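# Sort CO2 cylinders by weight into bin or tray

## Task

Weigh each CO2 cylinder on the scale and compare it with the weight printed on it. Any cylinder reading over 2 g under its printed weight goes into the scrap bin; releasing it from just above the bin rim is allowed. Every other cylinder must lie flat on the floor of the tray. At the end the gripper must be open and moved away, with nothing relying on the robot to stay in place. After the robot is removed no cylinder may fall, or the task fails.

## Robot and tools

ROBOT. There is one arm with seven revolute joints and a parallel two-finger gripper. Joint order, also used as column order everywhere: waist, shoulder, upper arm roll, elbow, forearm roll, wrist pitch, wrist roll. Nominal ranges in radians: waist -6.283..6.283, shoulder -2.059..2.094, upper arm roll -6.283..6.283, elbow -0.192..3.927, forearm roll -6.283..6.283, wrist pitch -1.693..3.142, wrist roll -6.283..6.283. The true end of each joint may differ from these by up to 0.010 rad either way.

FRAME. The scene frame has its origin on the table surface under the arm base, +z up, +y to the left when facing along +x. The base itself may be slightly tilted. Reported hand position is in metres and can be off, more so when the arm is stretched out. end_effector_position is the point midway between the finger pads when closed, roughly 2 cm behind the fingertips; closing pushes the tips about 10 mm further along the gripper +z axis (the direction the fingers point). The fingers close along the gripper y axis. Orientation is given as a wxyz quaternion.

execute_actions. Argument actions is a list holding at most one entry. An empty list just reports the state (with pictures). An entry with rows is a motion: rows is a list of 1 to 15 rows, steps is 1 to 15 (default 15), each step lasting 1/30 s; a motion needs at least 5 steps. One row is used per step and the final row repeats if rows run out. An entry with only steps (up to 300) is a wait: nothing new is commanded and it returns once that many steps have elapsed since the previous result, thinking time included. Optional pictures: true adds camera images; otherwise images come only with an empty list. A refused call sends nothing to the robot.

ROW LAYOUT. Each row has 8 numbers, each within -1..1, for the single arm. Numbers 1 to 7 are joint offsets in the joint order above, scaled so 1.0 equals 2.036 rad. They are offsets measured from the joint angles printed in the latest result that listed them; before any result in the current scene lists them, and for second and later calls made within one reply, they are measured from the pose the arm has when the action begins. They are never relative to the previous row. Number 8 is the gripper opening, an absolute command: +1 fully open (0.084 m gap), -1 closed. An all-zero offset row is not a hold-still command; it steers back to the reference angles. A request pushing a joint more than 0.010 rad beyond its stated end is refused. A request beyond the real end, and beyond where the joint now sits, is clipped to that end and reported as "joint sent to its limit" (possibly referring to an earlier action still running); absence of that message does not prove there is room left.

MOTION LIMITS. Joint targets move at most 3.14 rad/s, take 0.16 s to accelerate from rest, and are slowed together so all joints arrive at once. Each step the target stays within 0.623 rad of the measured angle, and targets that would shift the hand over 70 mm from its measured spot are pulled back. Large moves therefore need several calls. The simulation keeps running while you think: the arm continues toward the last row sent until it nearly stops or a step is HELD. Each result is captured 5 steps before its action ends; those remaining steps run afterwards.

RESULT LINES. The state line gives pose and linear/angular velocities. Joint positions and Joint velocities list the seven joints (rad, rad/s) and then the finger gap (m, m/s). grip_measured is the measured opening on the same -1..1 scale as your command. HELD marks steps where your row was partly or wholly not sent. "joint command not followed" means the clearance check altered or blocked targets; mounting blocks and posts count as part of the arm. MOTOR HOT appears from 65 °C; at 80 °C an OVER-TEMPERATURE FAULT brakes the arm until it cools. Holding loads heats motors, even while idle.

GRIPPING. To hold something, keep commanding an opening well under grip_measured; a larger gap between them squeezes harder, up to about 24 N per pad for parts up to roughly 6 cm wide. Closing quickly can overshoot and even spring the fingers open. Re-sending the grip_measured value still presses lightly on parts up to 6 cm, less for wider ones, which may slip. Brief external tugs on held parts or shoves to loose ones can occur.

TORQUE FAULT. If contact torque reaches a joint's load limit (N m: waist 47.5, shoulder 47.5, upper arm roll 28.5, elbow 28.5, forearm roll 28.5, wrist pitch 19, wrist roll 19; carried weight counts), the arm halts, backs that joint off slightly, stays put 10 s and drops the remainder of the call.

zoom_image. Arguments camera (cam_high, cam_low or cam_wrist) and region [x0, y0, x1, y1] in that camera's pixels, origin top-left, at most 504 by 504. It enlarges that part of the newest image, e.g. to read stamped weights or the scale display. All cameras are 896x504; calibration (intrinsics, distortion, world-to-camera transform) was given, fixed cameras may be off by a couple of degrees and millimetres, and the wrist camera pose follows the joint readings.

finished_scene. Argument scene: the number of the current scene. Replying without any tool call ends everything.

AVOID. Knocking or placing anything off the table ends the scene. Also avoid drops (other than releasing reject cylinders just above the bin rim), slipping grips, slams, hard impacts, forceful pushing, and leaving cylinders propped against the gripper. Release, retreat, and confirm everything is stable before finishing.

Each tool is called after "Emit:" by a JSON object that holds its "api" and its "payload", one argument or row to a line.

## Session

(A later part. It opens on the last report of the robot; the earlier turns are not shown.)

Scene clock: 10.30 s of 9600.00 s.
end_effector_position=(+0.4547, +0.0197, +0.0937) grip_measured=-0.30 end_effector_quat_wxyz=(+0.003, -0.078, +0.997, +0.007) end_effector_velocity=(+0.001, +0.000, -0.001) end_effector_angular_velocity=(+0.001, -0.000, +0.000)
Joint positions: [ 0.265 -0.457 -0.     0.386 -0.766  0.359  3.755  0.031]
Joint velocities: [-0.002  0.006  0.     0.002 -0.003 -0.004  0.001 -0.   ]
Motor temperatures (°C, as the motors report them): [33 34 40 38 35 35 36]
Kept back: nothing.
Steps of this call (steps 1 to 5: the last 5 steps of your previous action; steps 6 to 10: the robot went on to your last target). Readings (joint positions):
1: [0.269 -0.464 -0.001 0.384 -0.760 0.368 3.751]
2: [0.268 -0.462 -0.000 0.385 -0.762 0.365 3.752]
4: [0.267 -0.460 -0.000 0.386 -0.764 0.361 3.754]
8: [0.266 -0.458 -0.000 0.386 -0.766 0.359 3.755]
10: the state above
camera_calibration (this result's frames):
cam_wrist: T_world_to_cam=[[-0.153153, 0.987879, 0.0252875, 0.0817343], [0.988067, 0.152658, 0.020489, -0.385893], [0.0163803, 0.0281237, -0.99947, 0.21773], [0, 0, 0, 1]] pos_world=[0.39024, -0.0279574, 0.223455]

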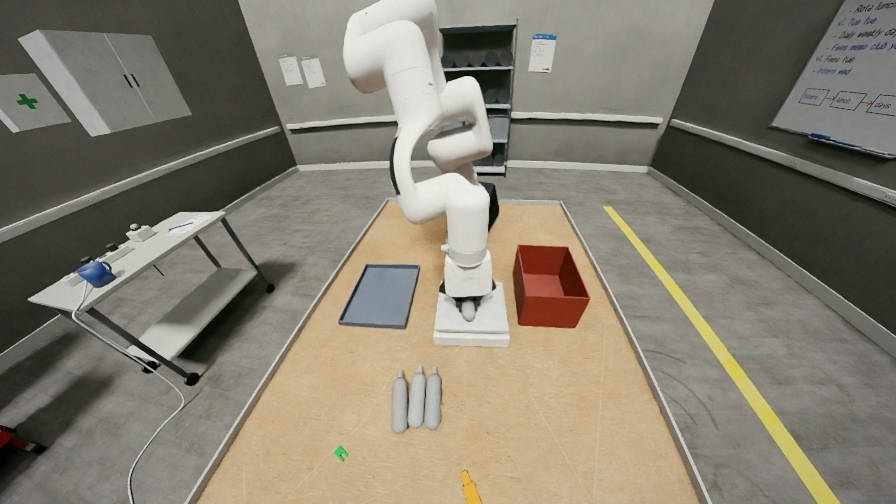

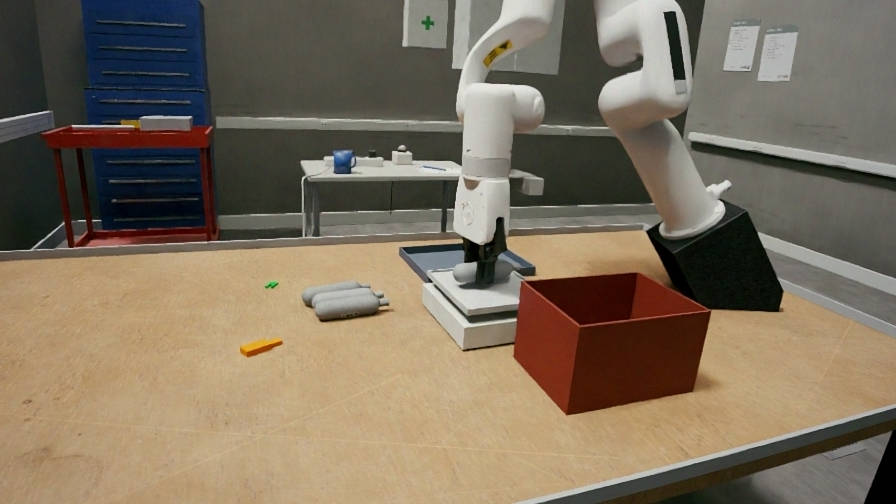

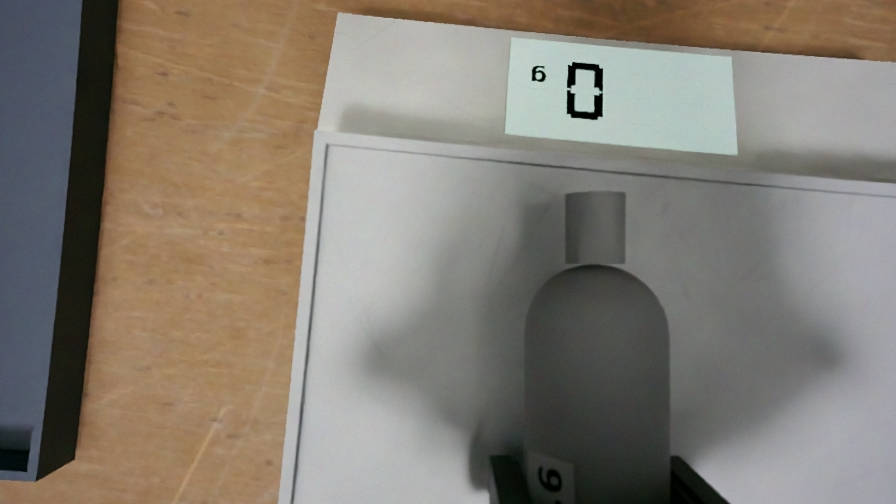

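Lower .008 more, then open.

Emit:
{"api": "execute_actions", "payload": {
  "actions": [
    {"rows":[[-0.004,0.008,0,0.001,-0.006,-0.008,0.004,-0.8],[-0.008,0.016,0,0.002,-0.012,-0.016,0.008,-0.8],[-0.008,0.016,0,0.002,-0.012,-0.016,0.008,-0.8],[-0.008,0.016,0,0.002,-0.012,-0.016,0.008,-0.8],[-0.008,0.016,0,0.002,-0.012,-0.016,0.008,-0.8],[-0.008,0.016,0,0.002,-0.012,-0.016,0.008,-0.8],[-0.008,0.016,0,0.002,-0.012,-0.016,0.008,-0.8],[-0.008,0.016,0,0.002,-0.012,-0.016,0.008,-0.8],[-0.008,0.016,0,0.002,-0.012,-0.016,0.008,-0.3],[-0.008,0.016,0,0.002,-0.012,-0.016,0.008,0],[-0.008,0.016,0,0.002,-0.012,-0.016,0.008,0.7]],"steps":15}
  ]
}}

Emit:
{"api": "execute_actions", "payload": {
  "actions": [
    {"steps":40}
  ],
  "pictures": true
}}

Scene clock: 10.87 s of 9600.00 s.
end_effector_position=(+0.4538, +0.0207, +0.0860) grip_measured=-0.23 end_effector_quat_wxyz=(+0.003, -0.078, +0.997, +0.010) end_effector_velocity=(+0.008, +0.002, +0.001) end_effector_angular_velocity=(+0.009, -0.019, -0.003)
Joint positions: [ 0.25  -0.426 -0.     0.39  -0.79   0.328  3.771  0.034]
Joint velocities: [-0.006  0.007  0.001  0.01  -0.01  -0.02   0.008  0.207]
Motor temperatures (°C, as the motors report them): [33 34 40 38 35 35 36]
Steps of this call (steps 1 to 7: the robot went on to your last target; steps 8 to 17: the first 10 steps of this action). Readings (joint positions):
8: [0.265 -0.456 -0.000 0.386 -0.767 0.358 3.756]
9: [0.263 -0.454 -0.000 0.387 -0.770 0.354 3.758]
11: [0.256 -0.439 -0.000 0.389 -0.780 0.340 3.765]
15: [0.250 -0.427 -0.000 0.390 -0.789 0.329 3.770]
17: the state above

Scene clock: 12.20 s of 9600.00 s.
end_effector_position=(+0.4538, +0.0208, +0.0858) grip_measured=+0.70 end_effector_quat_wxyz=(+0.003, -0.078, +0.997, +0.010) end_effector_velocity=(-0.000, +0.001, -0.000) end_effector_angular_velocity=(+0.000, +0.000, +0.002)
Joint positions: [ 0.249 -0.425 -0.     0.39  -0.791  0.326  3.772  0.073]
Joint velocities: [-0.     0.001  0.001 -0.    -0.001 -0.    -0.    -0.   ]
Motor temperatures (°C, as the motors report them): [33 34 40 38 35 35 36]
Kept back: nothing.
Steps of this call (steps 1 to 5: the last 5 steps of your previous action; steps 6 to 15: the robot went on to your last target; steps 16 to 40: nothing new was sent). Readings (joint positions):
1: [0.250 -0.426 -0.000 0.390 -0.790 0.327 3.771]
2: [0.249 -0.426 -0.000 0.391 -0.790 0.327 3.771]
4: [0.249 -0.425 -0.000 0.391 -0.791 0.326 3.772]
8: [0.249 -0.425 -0.000 0.391 -0.791 0.326 3.772]
40: the state above
The arm was judged still, so your last target was given up. Only a new action makes it travel on or press farther. Fingers that are still opening or closing keep moving.
camera_calibration (this result's frames):
cam_wrist: T_world_to_cam=[[-0.15338, 0.987628, 0.0326298, 0.0802556], [0.988058, 0.152788, 0.0199423, -0.38494], [0.0147102, 0.0352988, -0.999269, 0.210393], [0, 0, 0, 1]] pos_world=[0.389557, -0.0278752, 0.215297]

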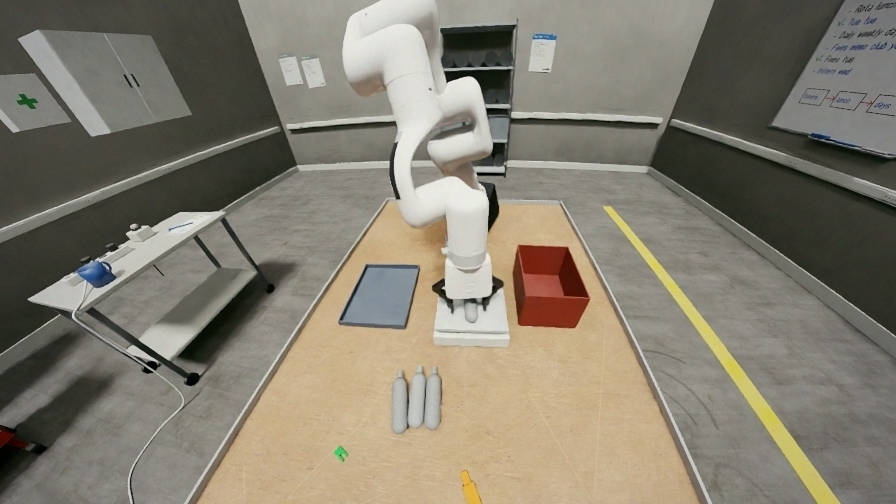

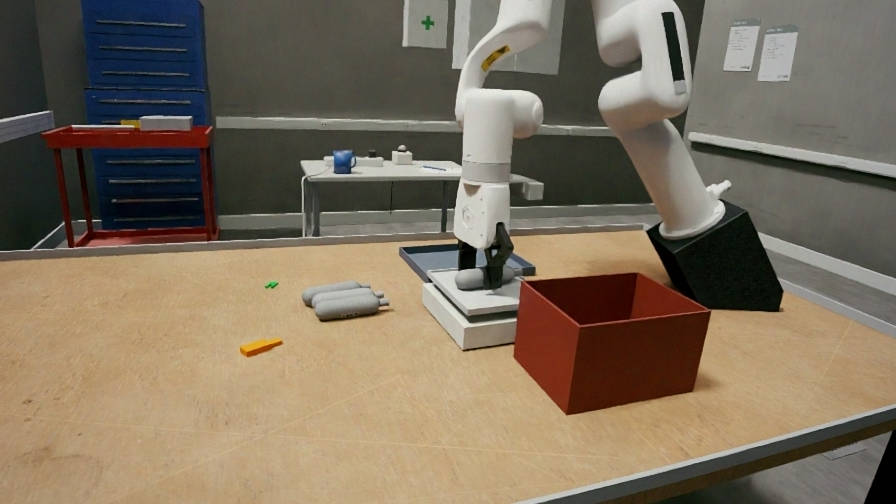

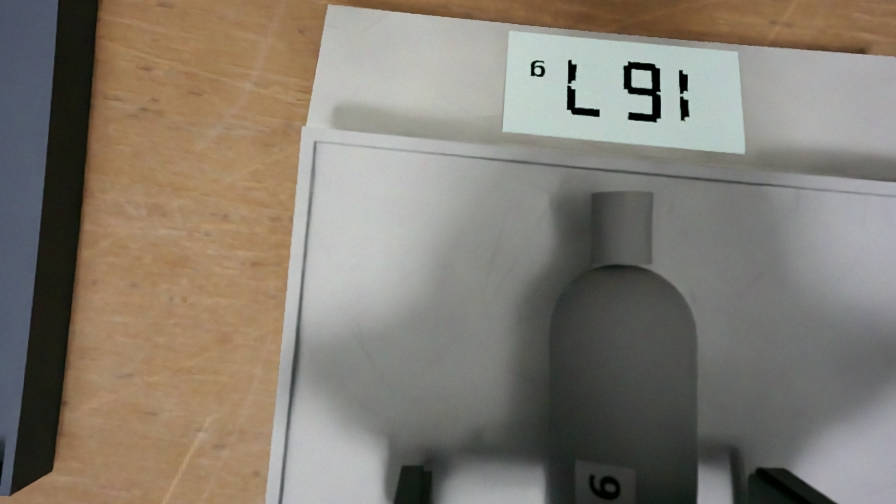

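Emit:
{"api": "execute_actions", "payload": {
  "actions": [
    {"rows":[[0,0,0,0,0,0,0,0.4],[0,0,0,0,0,0,0,0.2],[0,0,0,0,0,0,0,0.05],[0,0,0,0,0,0,0,-0.1],[0,0,0,0,0,0,0,-0.2],[0,0,0,0,0,0,0,-0.3],[0,0,0,0,0,0,0,-0.4],[0,0,0,0,0,0,0,-0.5],[0,0,0,0,0,0,0,-0.65],[0,0,0,0,0,0,0,-0.8]],"steps":15}
  ]
}}

Emit:
{"api": "execute_actions", "payload": {
  "actions": [
    {"rows":[[0.03,-0.06,0,-0.005,0.045,0.055,-0.03,-0.8],[0.06,-0.12,0,-0.012,0.09,0.11,-0.06,-0.8],[0.095,-0.19,0,-0.018,0.13,0.175,-0.09,-0.8]],"steps":15}
  ]
}}

Emit:
{"api": "execute_actions", "payload": {
  "actions": [
    {"steps":8}
  ]
}}

Scene clock: 13.33 s of 9600.00 s.
end_effector_position=(+0.4538, +0.0207, +0.0857) grip_measured=-0.30 end_effector_quat_wxyz=(+0.003, -0.078, +0.997, +0.010) end_effector_velocity=(+0.000, -0.001, +0.000) end_effector_angular_velocity=(-0.001, -0.001, -0.001)
Joint positions: [ 0.249 -0.425 -0.     0.39  -0.791  0.326  3.772  0.031]
Joint velocities: [-0.    -0.002 -0.001 -0.    -0.     0.001  0.     0.   ]
Motor temperatures (°C, as the motors report them): [33 34 40 38 35 35 36]
Steps of this call (steps 1 to 24: nothing new was sent; steps 25 to 34: the first 10 steps of this action). Readings (joint positions):
25: [0.249 -0.425 -0.000 0.390 -0.791 0.326 3.772]
26: [0.249 -0.425 -0.000 0.390 -0.791 0.326 3.772]
28: [0.249 -0.425 -0.000 0.390 -0.791 0.326 3.772]
32: [0.249 -0.425 -0.000 0.390 -0.791 0.326 3.772]
34: the state above

Scene clock: 13.83 s of 9600.00 s.
end_effector_position=(+0.4566, +0.0216, +0.1717) grip_measured=-0.30 end_effector_quat_wxyz=(+0.018, -0.079, +0.997, +0.011) end_effector_velocity=(-0.045, +0.017, +0.192) end_effector_angular_velocity=(+0.155, -0.009, +0.032)
Joint positions: [ 0.414 -0.758  0.001  0.363 -0.566  0.626  3.617  0.031]
Joint velocities: [ 0.384 -0.785  0.001 -0.072  0.499  0.688 -0.349 -0.   ]
Motor temperatures (°C, as the motors report them): [33 34 40 38 35 35 36]
Steps of this call (steps 1 to 5: the last 5 steps of your previous action; steps 6 to 15: the first 10 steps of this action, its rows measured from where the robot was after step 5). Readings (joint positions):
5: [0.249 -0.425 -0.000 0.390 -0.791 0.326 3.772]
6: [0.249 -0.425 -0.000 0.390 -0.791 0.327 3.771]
7: [0.252 -0.429 -0.000 0.390 -0.787 0.332 3.769]
9: [0.275 -0.473 -0.001 0.383 -0.751 0.377 3.745]
13: [0.376 -0.681 0.001 0.369 -0.615 0.559 3.651]
15: the state above

Scene clock: 14.10 s of 9600.00 s.
end_effector_position=(+0.4478, +0.0224, +0.1809) grip_measured=-0.30 end_effector_quat_wxyz=(+0.010, -0.081, +0.997, +0.016) end_effector_velocity=(+0.000, +0.001, +0.008) end_effector_angular_velocity=(+0.008, -0.000, +0.001)
Joint positions: [ 0.441 -0.808 -0.     0.353 -0.528  0.68   3.59   0.031]
Joint velocities: [ 0.013 -0.023 -0.     0.005  0.02   0.026 -0.015 -0.   ]
Motor temperatures (°C, as the motors report them): [33 34 40 38 35 35 36]
Kept back: nothing.
Steps of this call (steps 1 to 5: the last 5 steps of your previous action; steps 6 to 8: the robot went on to your last target). Readings (joint positions):
1: [0.424 -0.779 0.001 0.361 -0.552 0.644 3.607]
2: [0.430 -0.790 0.000 0.358 -0.544 0.657 3.601]
4: [0.437 -0.801 -0.000 0.354 -0.534 0.671 3.594]
8: the state above

Emit:
{"api": "execute_actions", "payload": {
  "actions": [
    {"rows":[[0.299,0.15,0,0.039,-0.155,0.09,0.462,-0.8]],"steps":15}
  ]
}}

Emit:
{"api": "execute_actions", "payload": {
  "actions": [
    {"steps":15}
  ],
  "pictures": true
}}

Scene clock: 14.60 s of 9600.00 s.
end_effector_position=(+0.4132, +0.1091, +0.1793) grip_measured=-0.30 end_effector_quat_wxyz=(-0.006, -0.104, +0.994, +0.014) end_effector_velocity=(-0.157, +0.323, +0.019) end_effector_angular_velocity=(-0.086, -0.041, -0.321)
Joint positions: [ 0.755 -0.651 -0.     0.394 -0.69   0.775  3.968  0.031]
Joint velocities: [ 1.25   0.634 -0.004  0.166 -0.65   0.37   2.022  0.   ]
Motor temperatures (°C, as the motors report them): [33 34 40 38 35 35 36]
Steps of this call (steps 1 to 5: the robot went on to your last target; steps 6 to 15: the first 10 steps of this action). Readings (joint positions):
6: [0.442 -0.810 -0.000 0.354 -0.527 0.682 3.589]
7: [0.447 -0.808 -0.001 0.354 -0.529 0.684 3.595]
9: [0.491 -0.787 -0.003 0.362 -0.554 0.699 3.643]
13: [0.670 -0.695 -0.000 0.383 -0.646 0.750 3.844]
15: the state above

Scene clock: 15.10 s of 9600.00 s.
end_effector_position=(+0.3733, +0.1797, +0.1890) grip_measured=-0.30 end_effector_quat_wxyz=(+0.019, -0.023, +1.000, +0.006) end_effector_velocity=(-0.003, +0.005, +0.001) end_effector_angular_velocity=(+0.000, -0.007, -0.014)
Joint positions: [ 1.046 -0.504 -0.001  0.432 -0.843  0.863  4.526  0.031]
Joint velocities: [ 0.022  0.012  0.001  0.004 -0.011  0.007  0.043  0.   ]
Motor temperatures (°C, as the motors report them): [33 34 40 38 35 35 36]
Kept back: nothing.
Steps of this call (steps 1 to 5: the last 5 steps of your previous action; steps 6 to 15: the robot went on to your last target). Readings (joint positions):
1: [0.796 -0.630 -0.000 0.399 -0.711 0.788 4.039]
2: [0.837 -0.610 -0.000 0.405 -0.733 0.800 4.115]
4: [0.918 -0.569 -0.000 0.415 -0.775 0.824 4.271]
8: [1.022 -0.515 0.002 0.428 -0.829 0.854 4.473]
15: the state above
camera_calibration (this result's frames):
cam_wrist: T_world_to_cam=[[-0.044537, 0.998726, 0.0237123, -0.133399], [0.997754, 0.0432797, 0.0511272, -0.321535], [0.0500359, 0.0259361, -0.998411, 0.297422], [0, 0, 0, 1]] pos_world=[0.29999, 0.139431, 0.316552]

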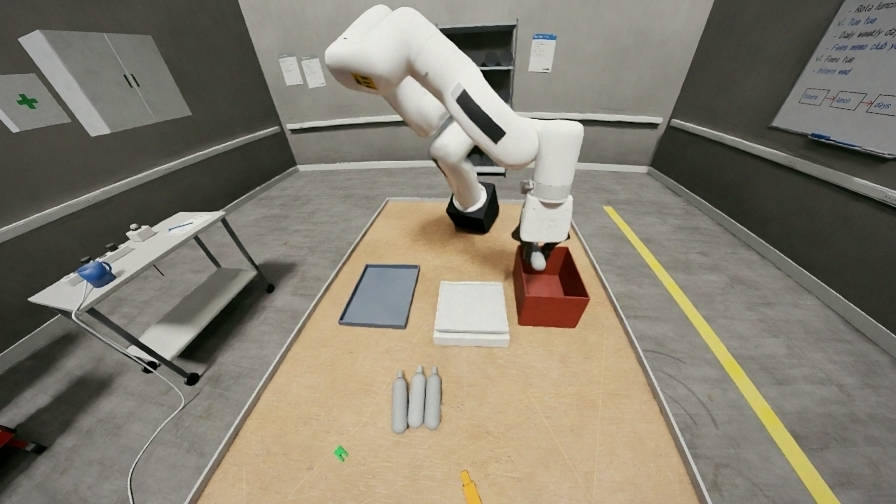

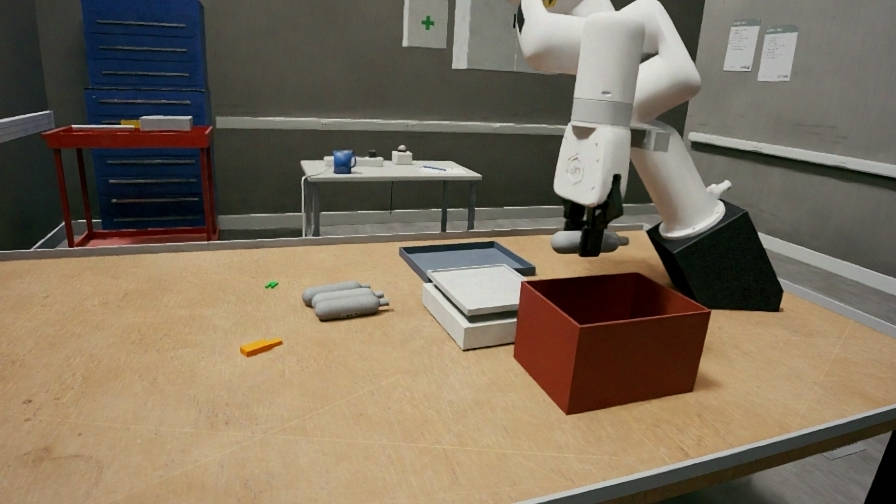

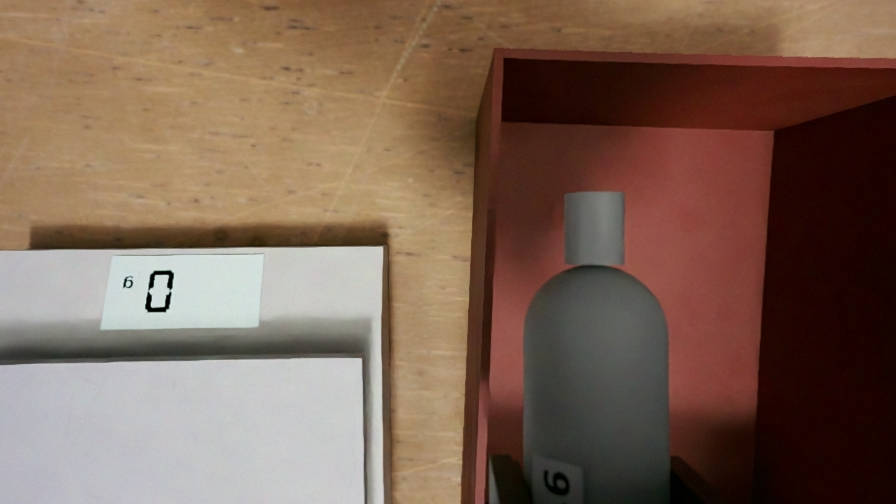

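Emit:
{"api": "execute_actions", "payload": {
  "actions": [
    {"rows":[[0,0.065,0,0.035,-0.01,-0.03,0,-0.8]],"steps":15}
  ]
}}

Emit:
{"api": "execute_actions", "payload": {
  "actions": [
    {"steps":6}
  ],
  "pictures": true
}}

Scene clock: 15.60 s of 9600.00 s.
end_effector_position=(+0.3769, +0.2090, +0.1777) grip_measured=-0.30 end_effector_quat_wxyz=(+0.013, -0.046, +0.999, +0.016) end_effector_velocity=(+0.009, +0.018, -0.002) end_effector_angular_velocity=(+0.026, -0.003, +0.013)
Joint positions: [ 1.047 -0.377 -0.001  0.499 -0.862  0.805  4.526  0.031]
Joint velocities: [-0.003  0.059 -0.003  0.046 -0.011 -0.038 -0.003 -0.   ]
Motor temperatures (°C, as the motors report them): [33 34 40 38 35 35 36]
Steps of this call (steps 1 to 5: the robot went on to your last target; steps 6 to 15: the first 10 steps of this action). Readings (joint positions):
6: [1.049 -0.502 -0.001 0.432 -0.844 0.863 4.530]
7: [1.049 -0.498 -0.001 0.435 -0.845 0.861 4.530]
9: [1.048 -0.457 -0.001 0.458 -0.851 0.841 4.528]
13: [1.047 -0.385 -0.001 0.495 -0.861 0.809 4.527]
15: the state above

Scene clock: 15.80 s of 9600.00 s.
end_effector_position=(+0.3777, +0.2104, +0.1776) grip_measured=-0.30 end_effector_quat_wxyz=(+0.013, -0.047, +0.999, +0.017) end_effector_velocity=(+0.001, +0.003, -0.000) end_effector_angular_velocity=(+0.003, -0.001, +0.005)
Joint positions: [ 1.046 -0.373 -0.001  0.503 -0.863  0.802  4.526  0.031]
Joint velocities: [-0.     0.008  0.002  0.006 -0.001 -0.004 -0.001 -0.   ]
Motor temperatures (°C, as the motors report them): [33 34 40 38 35 35 36]
Kept back: nothing.
Steps of this call (steps 1 to 5: the last 5 steps of your previous action; step 6: the robot went on to your last target). Readings (joint positions):
1: [1.046 -0.376 -0.001 0.501 -0.862 0.804 4.526]
2: [1.046 -0.375 -0.001 0.502 -0.862 0.804 4.526]
4: [1.046 -0.374 -0.001 0.503 -0.863 0.803 4.526]
6: the state above
camera_calibration (this result's frames):
cam_wrist: T_world_to_cam=[[-0.0920882, 0.994715, 0.0454083, -0.148632], [0.995086, 0.0902643, 0.0407066, -0.333684], [0.0363927, 0.0489338, -0.998139, 0.285317], [0, 0, 0, 1]] pos_world=[0.307973, 0.164005, 0.305118]

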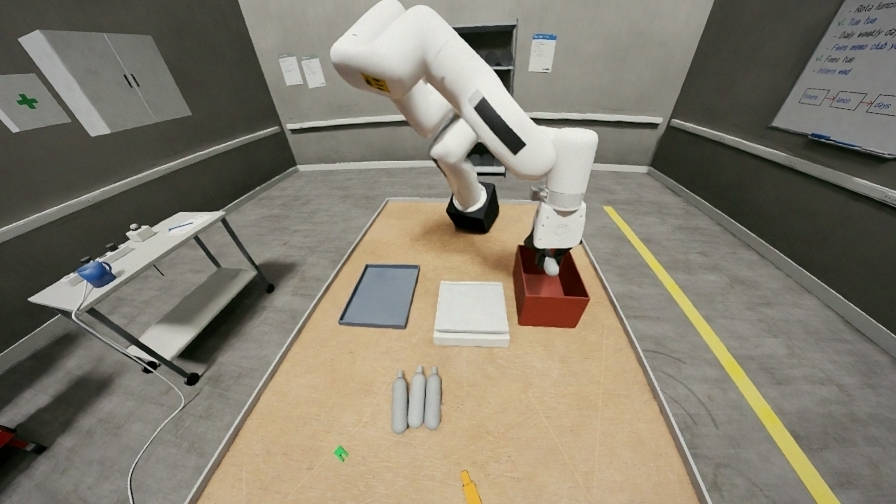

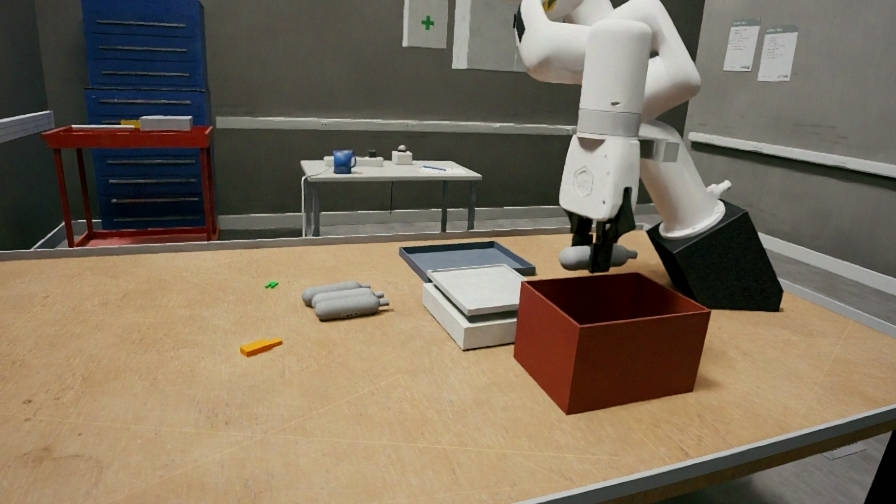

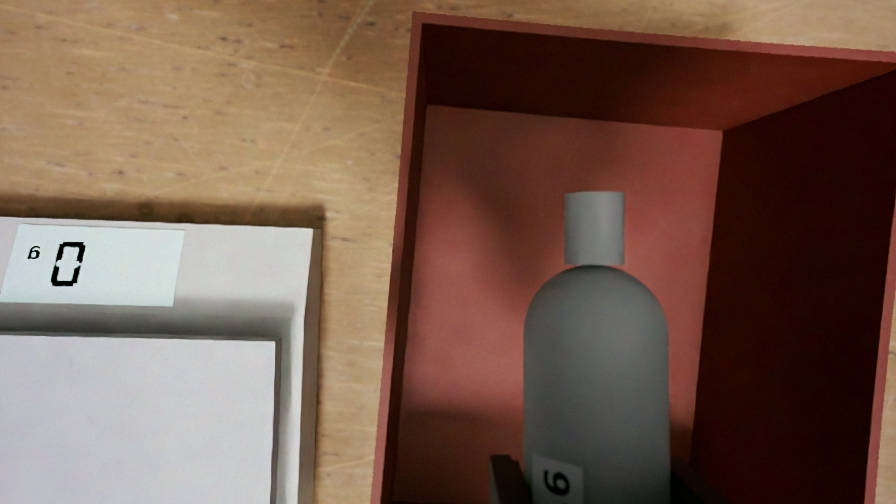

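Emit:
{"api": "execute_actions", "payload": {
  "actions": [
    {"rows":[[0,0.02,0,0,0,-0.015,0,-0.8],[0,0.02,0,0,0,-0.015,0,-0.8],[0,0.02,0,0,0,-0.015,0,-0.8],[0,0.02,0,0,0,-0.015,0,-0.8],[0,0.02,0,0,0,-0.015,0,-0.8],[0,0.02,0,0,0,-0.015,0,-0.8],[0,0.02,0,0,0,-0.015,0,0.4]],"steps":14}
  ]
}}

Emit:
{"api": "execute_actions", "payload": {
  "actions": [
    {"rows":[[-0.1,-0.1,0,0.01,0.07,0,-0.15,-0.4],[-0.2,-0.16,0,0.015,0.13,-0.005,-0.3,-0.4],[-0.379,-0.223,0,0.026,0.258,-0.013,-0.585,-0.4]],"steps":15}
  ]
}}

Emit:
{"api": "execute_actions", "payload": {
  "actions": [
    {"steps":12}
  ]
}}

Scene clock: 16.73 s of 9600.00 s.
end_effector_position=(+0.3681, +0.2179, +0.1688) grip_measured=+0.07 end_effector_quat_wxyz=(+0.003, -0.057, +0.998, +0.020) end_effector_velocity=(+0.007, +0.010, +0.005) end_effector_angular_velocity=(+0.031, -0.009, -0.007)
Joint positions: [ 1.047 -0.334 -0.001  0.503 -0.863  0.773  4.526  0.047]
Joint velocities: [ 0.001  0.008  0.     0.02  -0.    -0.023  0.     0.202]
Motor temperatures (°C, as the motors report them): [33 34 41 38 35 35 36]
Steps of this call (steps 1 to 15: the robot went on to your last target; steps 16 to 19: nothing new was sent; steps 20 to 28: the first 9 steps of this action). Readings (joint positions):
20: [1.046 -0.371 -0.001 0.503 -0.863 0.802 4.526]
21: [1.046 -0.368 -0.001 0.504 -0.863 0.798 4.526]
23: [1.046 -0.348 -0.001 0.504 -0.863 0.784 4.526]
27: [1.047 -0.334 -0.001 0.502 -0.863 0.774 4.526]
28: the state above

Scene clock: 17.23 s of 9600.00 s.
end_effector_position=(+0.4384, +0.1454, +0.1811) grip_measured=-0.42 end_effector_quat_wxyz=(-0.013, +0.023, +0.999, +0.027) end_effector_velocity=(+0.236, -0.352, +0.025) end_effector_angular_velocity=(-0.025, +0.105, -0.560)
Joint positions: [ 0.795 -0.502 -0.002  0.524 -0.678  0.763  4.255  0.026]
Joint velocities: [-1.091 -0.59  -0.006  0.062  0.706 -0.033 -1.144 -0.   ]
Motor temperatures (°C, as the motors report them): [33 34 41 38 35 35 36]
Steps of this call (steps 1 to 5: the last 5 steps of your previous action; steps 6 to 15: the first 10 steps of this action, its rows measured from where the robot was after step 5). Readings (joint positions):
5: [1.046 -0.333 -0.001 0.503 -0.863 0.772 4.526]
6: [1.046 -0.333 -0.001 0.503 -0.863 0.772 4.526]
7: [1.043 -0.335 -0.000 0.503 -0.860 0.772 4.520]
9: [1.013 -0.362 0.002 0.503 -0.837 0.771 4.473]
13: [0.869 -0.461 -0.002 0.519 -0.727 0.766 4.329]
15: the state above

Scene clock: 17.63 s of 9600.00 s.
end_effector_position=(+0.5052, +0.0071, +0.2082) grip_measured=-0.42 end_effector_quat_wxyz=(+0.008, -0.002, +1.000, +0.026) end_effector_velocity=(+0.108, -0.343, +0.109) end_effector_angular_velocity=(-0.071, -0.286, +0.646)
Joint positions: [ 0.395 -0.721 -0.001  0.548 -0.416  0.75   3.594  0.026]
Joint velocities: [-0.952 -0.522  0.003  0.062  0.622 -0.032 -2.047 -0.   ]
Motor temperatures (°C, as the motors report them): [33 34 41 38 35 35 36]
Kept back: nothing.
Steps of this call (steps 1 to 5: the last 5 steps of your previous action; steps 6 to 12: the robot went on to your last target). Readings (joint positions):
1: [0.759 -0.522 -0.002 0.526 -0.655 0.762 4.216]
2: [0.724 -0.541 -0.002 0.528 -0.632 0.761 4.174]
4: [0.654 -0.579 -0.002 0.532 -0.586 0.759 4.084]
8: [0.522 -0.652 -0.002 0.541 -0.500 0.754 3.864]
12: the state above

Target (.148,-.14,.83,-.48,.42,3.40).

Emit:
{"api": "execute_actions", "payload": {
  "actions": [
    {"rows":[[-0.08,0.1,0,0.1,-0.01,-0.06,-0.06,-0.4],[-0.08,0.1,0,0.1,-0.01,-0.06,-0.06,-0.4],[-0.08,0.1,0,0.1,-0.01,-0.06,-0.06,-0.4],[-0.08,0.1,0,0.1,-0.01,-0.06,-0.06,-0.4],[-0.121,0.285,0,0.1385,-0.031,-0.162,-0.095,-0.4]],"steps":15}
  ]
}}

Emit:
{"api": "execute_actions", "payload": {
  "actions": [
    {"steps":20}
  ],
  "pictures": true
}}

Scene clock: 18.13 s of 9600.00 s.
end_effector_position=(+0.5766, -0.0378, +0.1590) grip_measured=-0.42 end_effector_quat_wxyz=(+0.024, -0.035, +0.999, +0.001) end_effector_velocity=(+0.031, +0.018, -0.450) end_effector_angular_velocity=(-0.061, +0.419, +0.288)
Joint positions: [ 0.214 -0.445 -0.     0.725 -0.425  0.579  3.415  0.026]
Joint velocities: [-0.292  1.422 -0.005  0.341 -0.244 -0.686 -0.075 -0.   ]
Motor temperatures (°C, as the motors report them): [33 34 41 38 35 35 36]
Steps of this call (steps 1 to 5: the robot went on to your last target; steps 6 to 15: the first 10 steps of this action). Readings (joint positions):
6: [0.287 -0.781 -0.001 0.556 -0.346 0.746 3.363]
7: [0.283 -0.778 -0.001 0.559 -0.346 0.743 3.357]
9: [0.272 -0.735 -0.000 0.592 -0.363 0.723 3.374]
13: [0.234 -0.542 -0.000 0.704 -0.409 0.627 3.422]
15: the state above

Scene clock: 18.80 s of 9600.00 s.
end_effector_position=(+0.5909, -0.0370, +0.0676) grip_measured=-0.42 end_effector_quat_wxyz=(+0.000, -0.060, +0.998, +0.003) end_effector_velocity=(-0.001, +0.001, -0.003) end_effector_angular_velocity=(+0.002, +0.004, -0.000)
Joint positions: [ 0.148 -0.142 -0.001  0.83  -0.479  0.42   3.401  0.026]
Joint velocities: [-0.001  0.008  0.001  0.002  0.002 -0.002 -0.     0.   ]
Motor temperatures (°C, as the motors report them): [33 34 41 38 35 35 36]
Kept back: nothing.
Steps of this call (steps 1 to 5: the last 5 steps of your previous action; steps 6 to 20: the robot went on to your last target). Readings (joint positions):
1: [0.204 -0.398 -0.000 0.738 -0.433 0.556 3.413]
2: [0.194 -0.353 -0.001 0.754 -0.441 0.532 3.411]
4: [0.175 -0.264 -0.001 0.787 -0.457 0.485 3.407]
8: [0.153 -0.161 -0.002 0.818 -0.475 0.434 3.402]
20: the state above
camera_calibration (this result's frames):
cam_wrist: T_world_to_cam=[[-0.118199, 0.992827, 0.0179709, 0.139322], [0.992933, 0.117979, 0.0128736, -0.514848], [0.010661, 0.0193656, -0.999756, 0.194138], [0, 0, 0, 1]] pos_world=[0.525607, -0.0813416, 0.198215]

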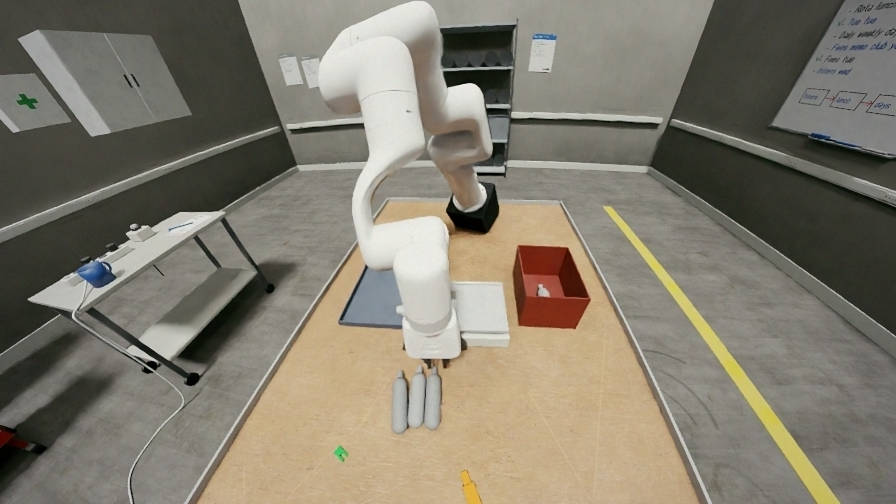

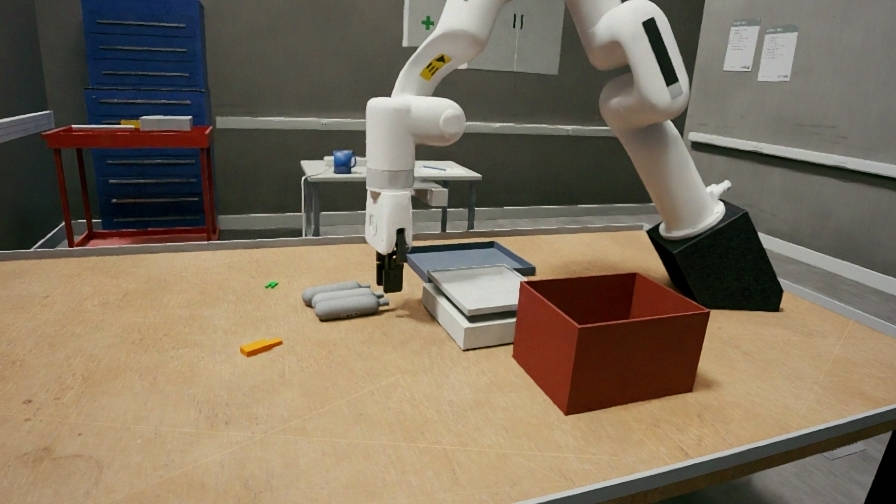

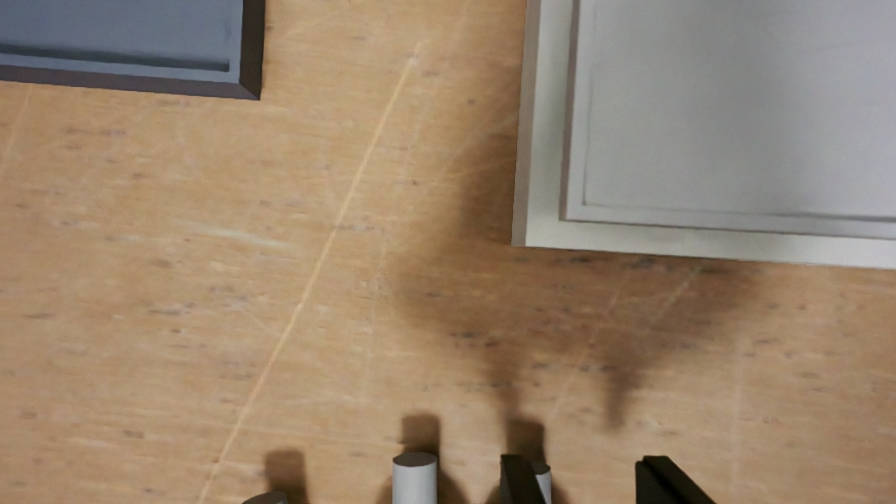

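Emit:
{"api": "execute_actions", "payload": {
  "actions": [
    {"rows":[[-0.0105,0,0,0,0,0,-0.007,-0.4],[-0.0105,0,0,0,0,0,-0.007,-0.4],[-0.0105,0,0,0,0,0,-0.007,-0.4],[-0.014,0.012,0,0.004,-0.006,-0.008,-0.004,-0.4],[-0.0175,0.024,0,0.008,-0.013,-0.017,0,-0.4],[-0.021,0.036,0,0.011,-0.02,-0.025,0.003,-0.4],[-0.0245,0.047,0,0.015,-0.026,-0.034,0.007,-0.4],[-0.0277,0.058,0,0.018,-0.032,-0.042,0.01,-0.4]],"steps":15}
  ]
}}

Emit:
{"api": "execute_actions", "payload": {
  "actions": [
    {"steps":10}
  ],
  "pictures": true
}}

Scene clock: 19.43 s of 9600.00 s.
end_effector_position=(+0.5909, -0.0503, +0.0378) grip_measured=-0.42 end_effector_quat_wxyz=(-0.002, -0.063, +0.998, -0.004) end_effector_velocity=(-0.047, -0.013, -0.186) end_effector_angular_velocity=(-0.005, +0.116, +0.051)
Joint positions: [ 0.103 -0.058 -0.001  0.857 -0.525  0.36   3.411  0.026]
Joint velocities: [-0.144  0.503 -0.009  0.099 -0.241 -0.302  0.121 -0.   ]
Motor temperatures (°C, as the motors report them): [33 34 41 38 35 35 36]
Steps of this call (steps 1 to 9: the robot went on to your last target; steps 10 to 19: the first 10 steps of this action). Readings (joint positions):
10: [0.148 -0.141 -0.001 0.830 -0.479 0.420 3.400]
11: [0.145 -0.141 -0.000 0.830 -0.479 0.420 3.397]
13: [0.135 -0.142 -0.001 0.830 -0.479 0.420 3.392]
17: [0.114 -0.097 -0.001 0.847 -0.505 0.386 3.401]
19: the state above

Scene clock: 19.77 s of 9600.00 s.
end_effector_position=(+0.5913, -0.0511, +0.0273) grip_measured=-0.42 end_effector_quat_wxyz=(-0.001, -0.065, +0.998, -0.004) end_effector_velocity=(-0.003, -0.001, -0.005) end_effector_angular_velocity=(-0.001, +0.008, +0.002)
Joint positions: [ 0.092 -0.026 -0.001  0.867 -0.544  0.335  3.421  0.026]
Joint velocities: [-0.003  0.01  -0.001 -0.001 -0.006 -0.004  0.002  0.   ]
Motor temperatures (°C, as the motors report them): [33 34 41 38 35 35 36]
Kept back: nothing.
Steps of this call (steps 1 to 5: the last 5 steps of your previous action; steps 6 to 10: the robot went on to your last target). Readings (joint positions):
1: [0.099 -0.044 -0.002 0.859 -0.532 0.352 3.414]
2: [0.096 -0.036 -0.002 0.860 -0.536 0.346 3.417]
4: [0.094 -0.029 -0.002 0.863 -0.541 0.340 3.419]
8: [0.093 -0.026 -0.001 0.867 -0.543 0.336 3.421]
10: the state above
camera_calibration (this result's frames):
cam_wrist: T_world_to_cam=[[-0.127159, 0.99187, 0.00491999, 0.159707], [0.991842, 0.127108, 0.0096026, -0.511937], [0.00889916, 0.00610091, -0.999942, 0.15443], [0, 0, 0, 1]] pos_world=[0.526695, -0.0942793, 0.158551]

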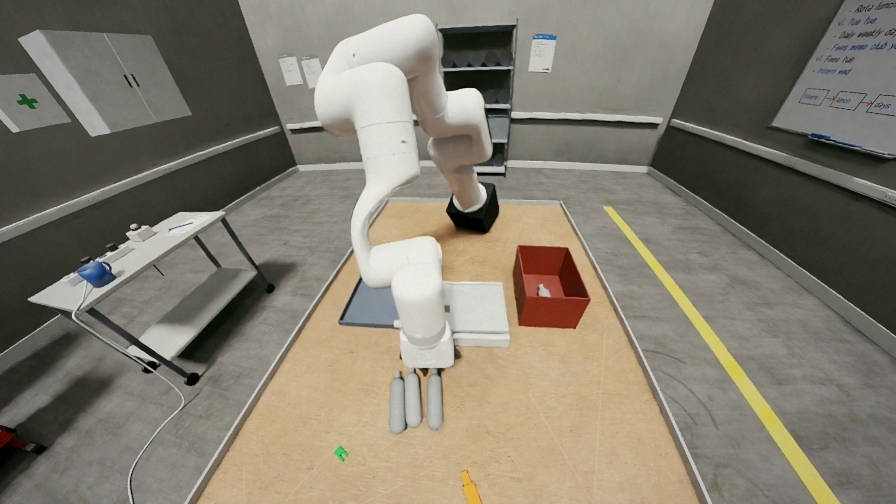

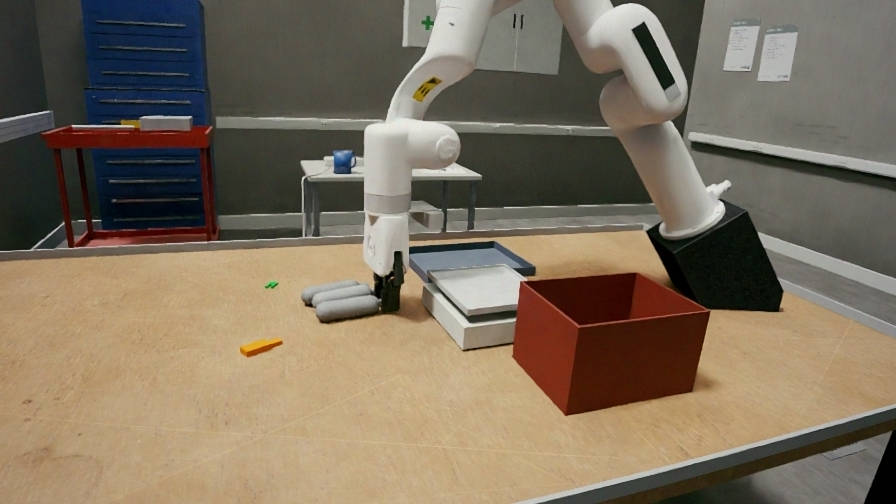

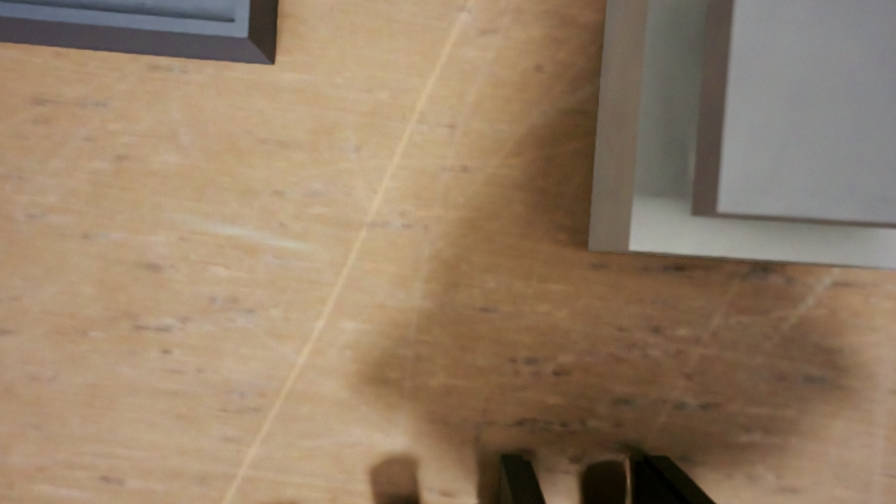

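Emit:
{"api": "execute_actions", "payload": {
  "actions": [
    {"rows":[[0.004,0,0,0,0,0,0.002,-0.4],[0.008,0,0,0,0,0,0.005,-0.4],[0.012,0,0,0,0,0,0.008,-0.4],[0.016,0,0,0,0,0,0.011,-0.4],[0.02,0,0,0,0,0,0.014,-0.4],[0.024,0,0,0,0,0,0.016,-0.4]],"steps":15}
  ]
}}

Emit:
{"api": "execute_actions", "payload": {
  "actions": [
    {"steps":10}
  ],
  "pictures": true
}}

Emit:
{"api": "zoom_image", "payload": {
  "camera": "cam_high",
  "region": [370, 350, 490, 440]
}}

Scene clock: 20.30 s of 9600.00 s.
end_effector_position=(+0.5939, -0.0253, +0.0317) grip_measured=-0.42 end_effector_quat_wxyz=(+0.004, -0.069, +0.998, +0.009) end_effector_velocity=(+0.004, +0.029, +0.006) end_effector_angular_velocity=(+0.029, -0.014, +0.004)
Joint positions: [ 0.138 -0.026  0.001  0.867 -0.544  0.335  3.45   0.026]
Joint velocities: [ 0.058 -0.001 -0.006  0.002 -0.002 -0.002  0.039 -0.   ]
Motor temperatures (°C, as the motors report them): [33 34 41 38 35 35 36]
Steps of this call (steps 1 to 6: the robot went on to your last target; steps 7 to 16: the first 10 steps of this action). Readings (joint positions):
7: [0.092 -0.025 -0.001 0.867 -0.544 0.335 3.421]
8: [0.094 -0.025 -0.002 0.867 -0.544 0.335 3.422]
10: [0.103 -0.025 -0.002 0.867 -0.544 0.335 3.428]
14: [0.131 -0.026 -0.000 0.867 -0.544 0.335 3.446]
16: the state above

Scene clock: 20.63 s of 9600.00 s.
end_effector_position=(+0.5940, -0.0246, +0.0319) grip_measured=-0.42 end_effector_quat_wxyz=(+0.004, -0.068, +0.998, +0.009) end_effector_velocity=(+0.001, +0.001, +0.000) end_effector_angular_velocity=(+0.000, -0.002, +0.002)
Joint positions: [ 0.141 -0.026 -0.001  0.867 -0.544  0.335  3.453  0.026]
Joint velocities: [ 0.002  0.001 -0.     0.001 -0.002 -0.001  0.001 -0.   ]
Motor temperatures (°C, as the motors report them): [33 34 41 38 35 35 36]
Kept back: nothing.
Steps of this call (steps 1 to 5: the last 5 steps of your previous action; steps 6 to 10: the robot went on to your last target). Readings (joint positions):
1: [0.139 -0.026 0.000 0.867 -0.544 0.335 3.451]
2: [0.140 -0.026 -0.000 0.867 -0.544 0.335 3.452]
4: [0.140 -0.026 -0.001 0.867 -0.544 0.335 3.453]
8: [0.141 -0.026 -0.001 0.867 -0.544 0.335 3.453]
10: the state above
camera_calibration (this result's frames):
cam_wrist: T_world_to_cam=[[-0.134067, 0.990513, 0.0301772, 0.136978], [0.990808, 0.133427, 0.0223048, -0.517614], [0.0180667, 0.0328901, -0.999296, 0.154043], [0, 0, 0, 1]] pos_world=[0.528437, -0.0716816, 0.161346]

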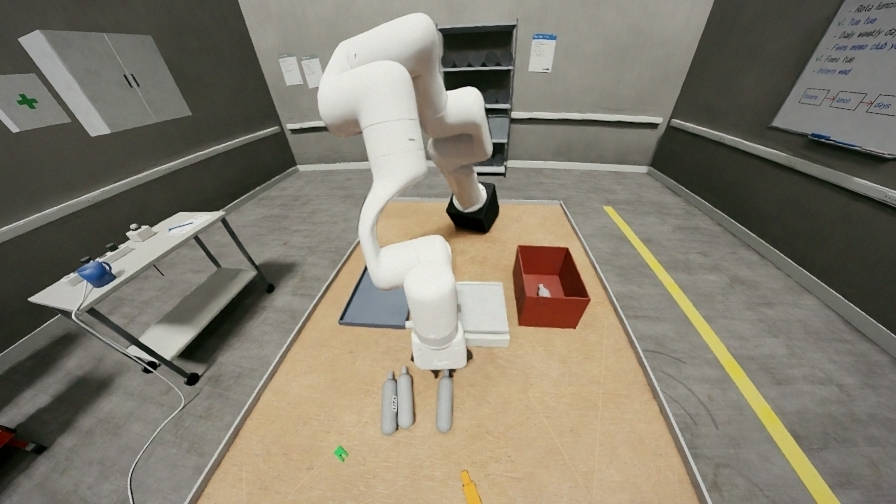

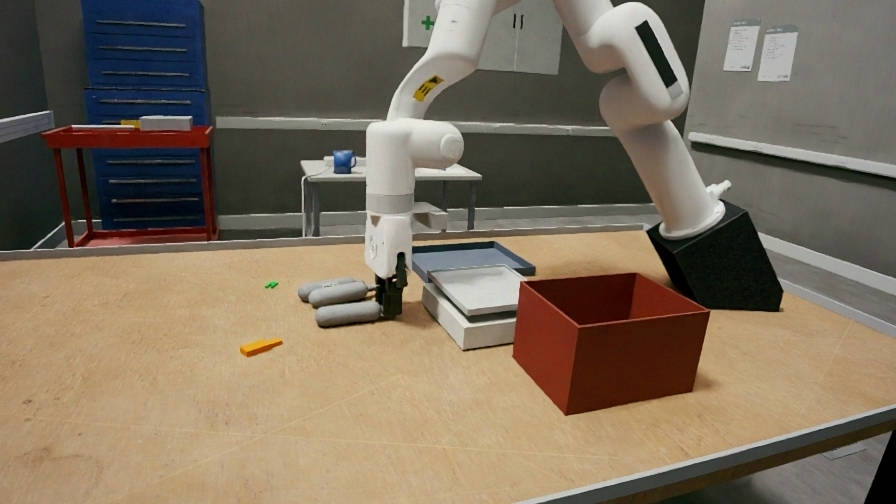

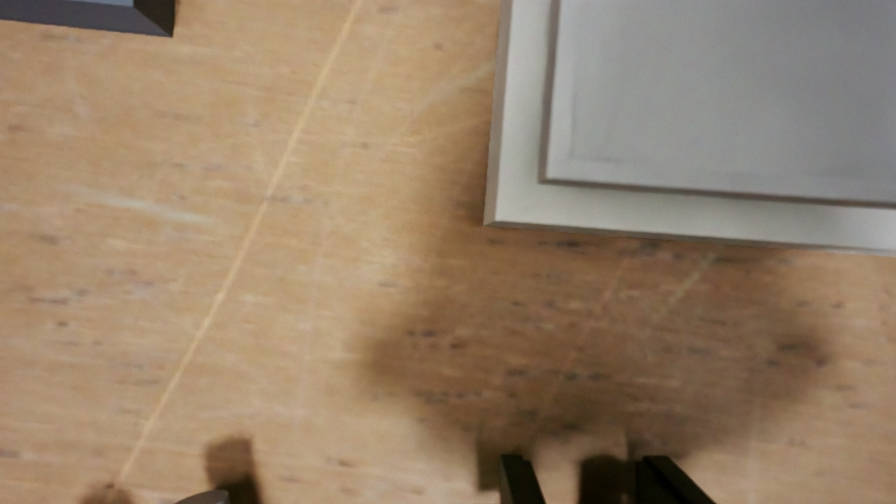

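Region (370, 350, 490, 440) of cam_high's 896x504 image, scaled by 4.200, with more detail than that image has; it fills the top 378 rows of this view, and the rest is white.

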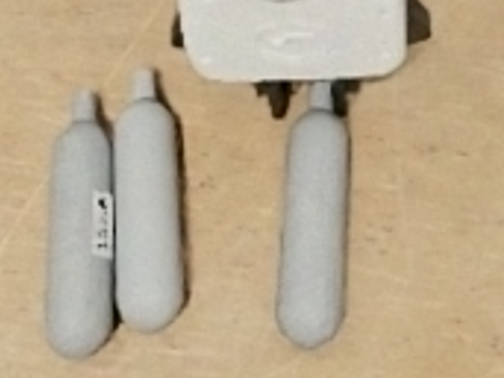

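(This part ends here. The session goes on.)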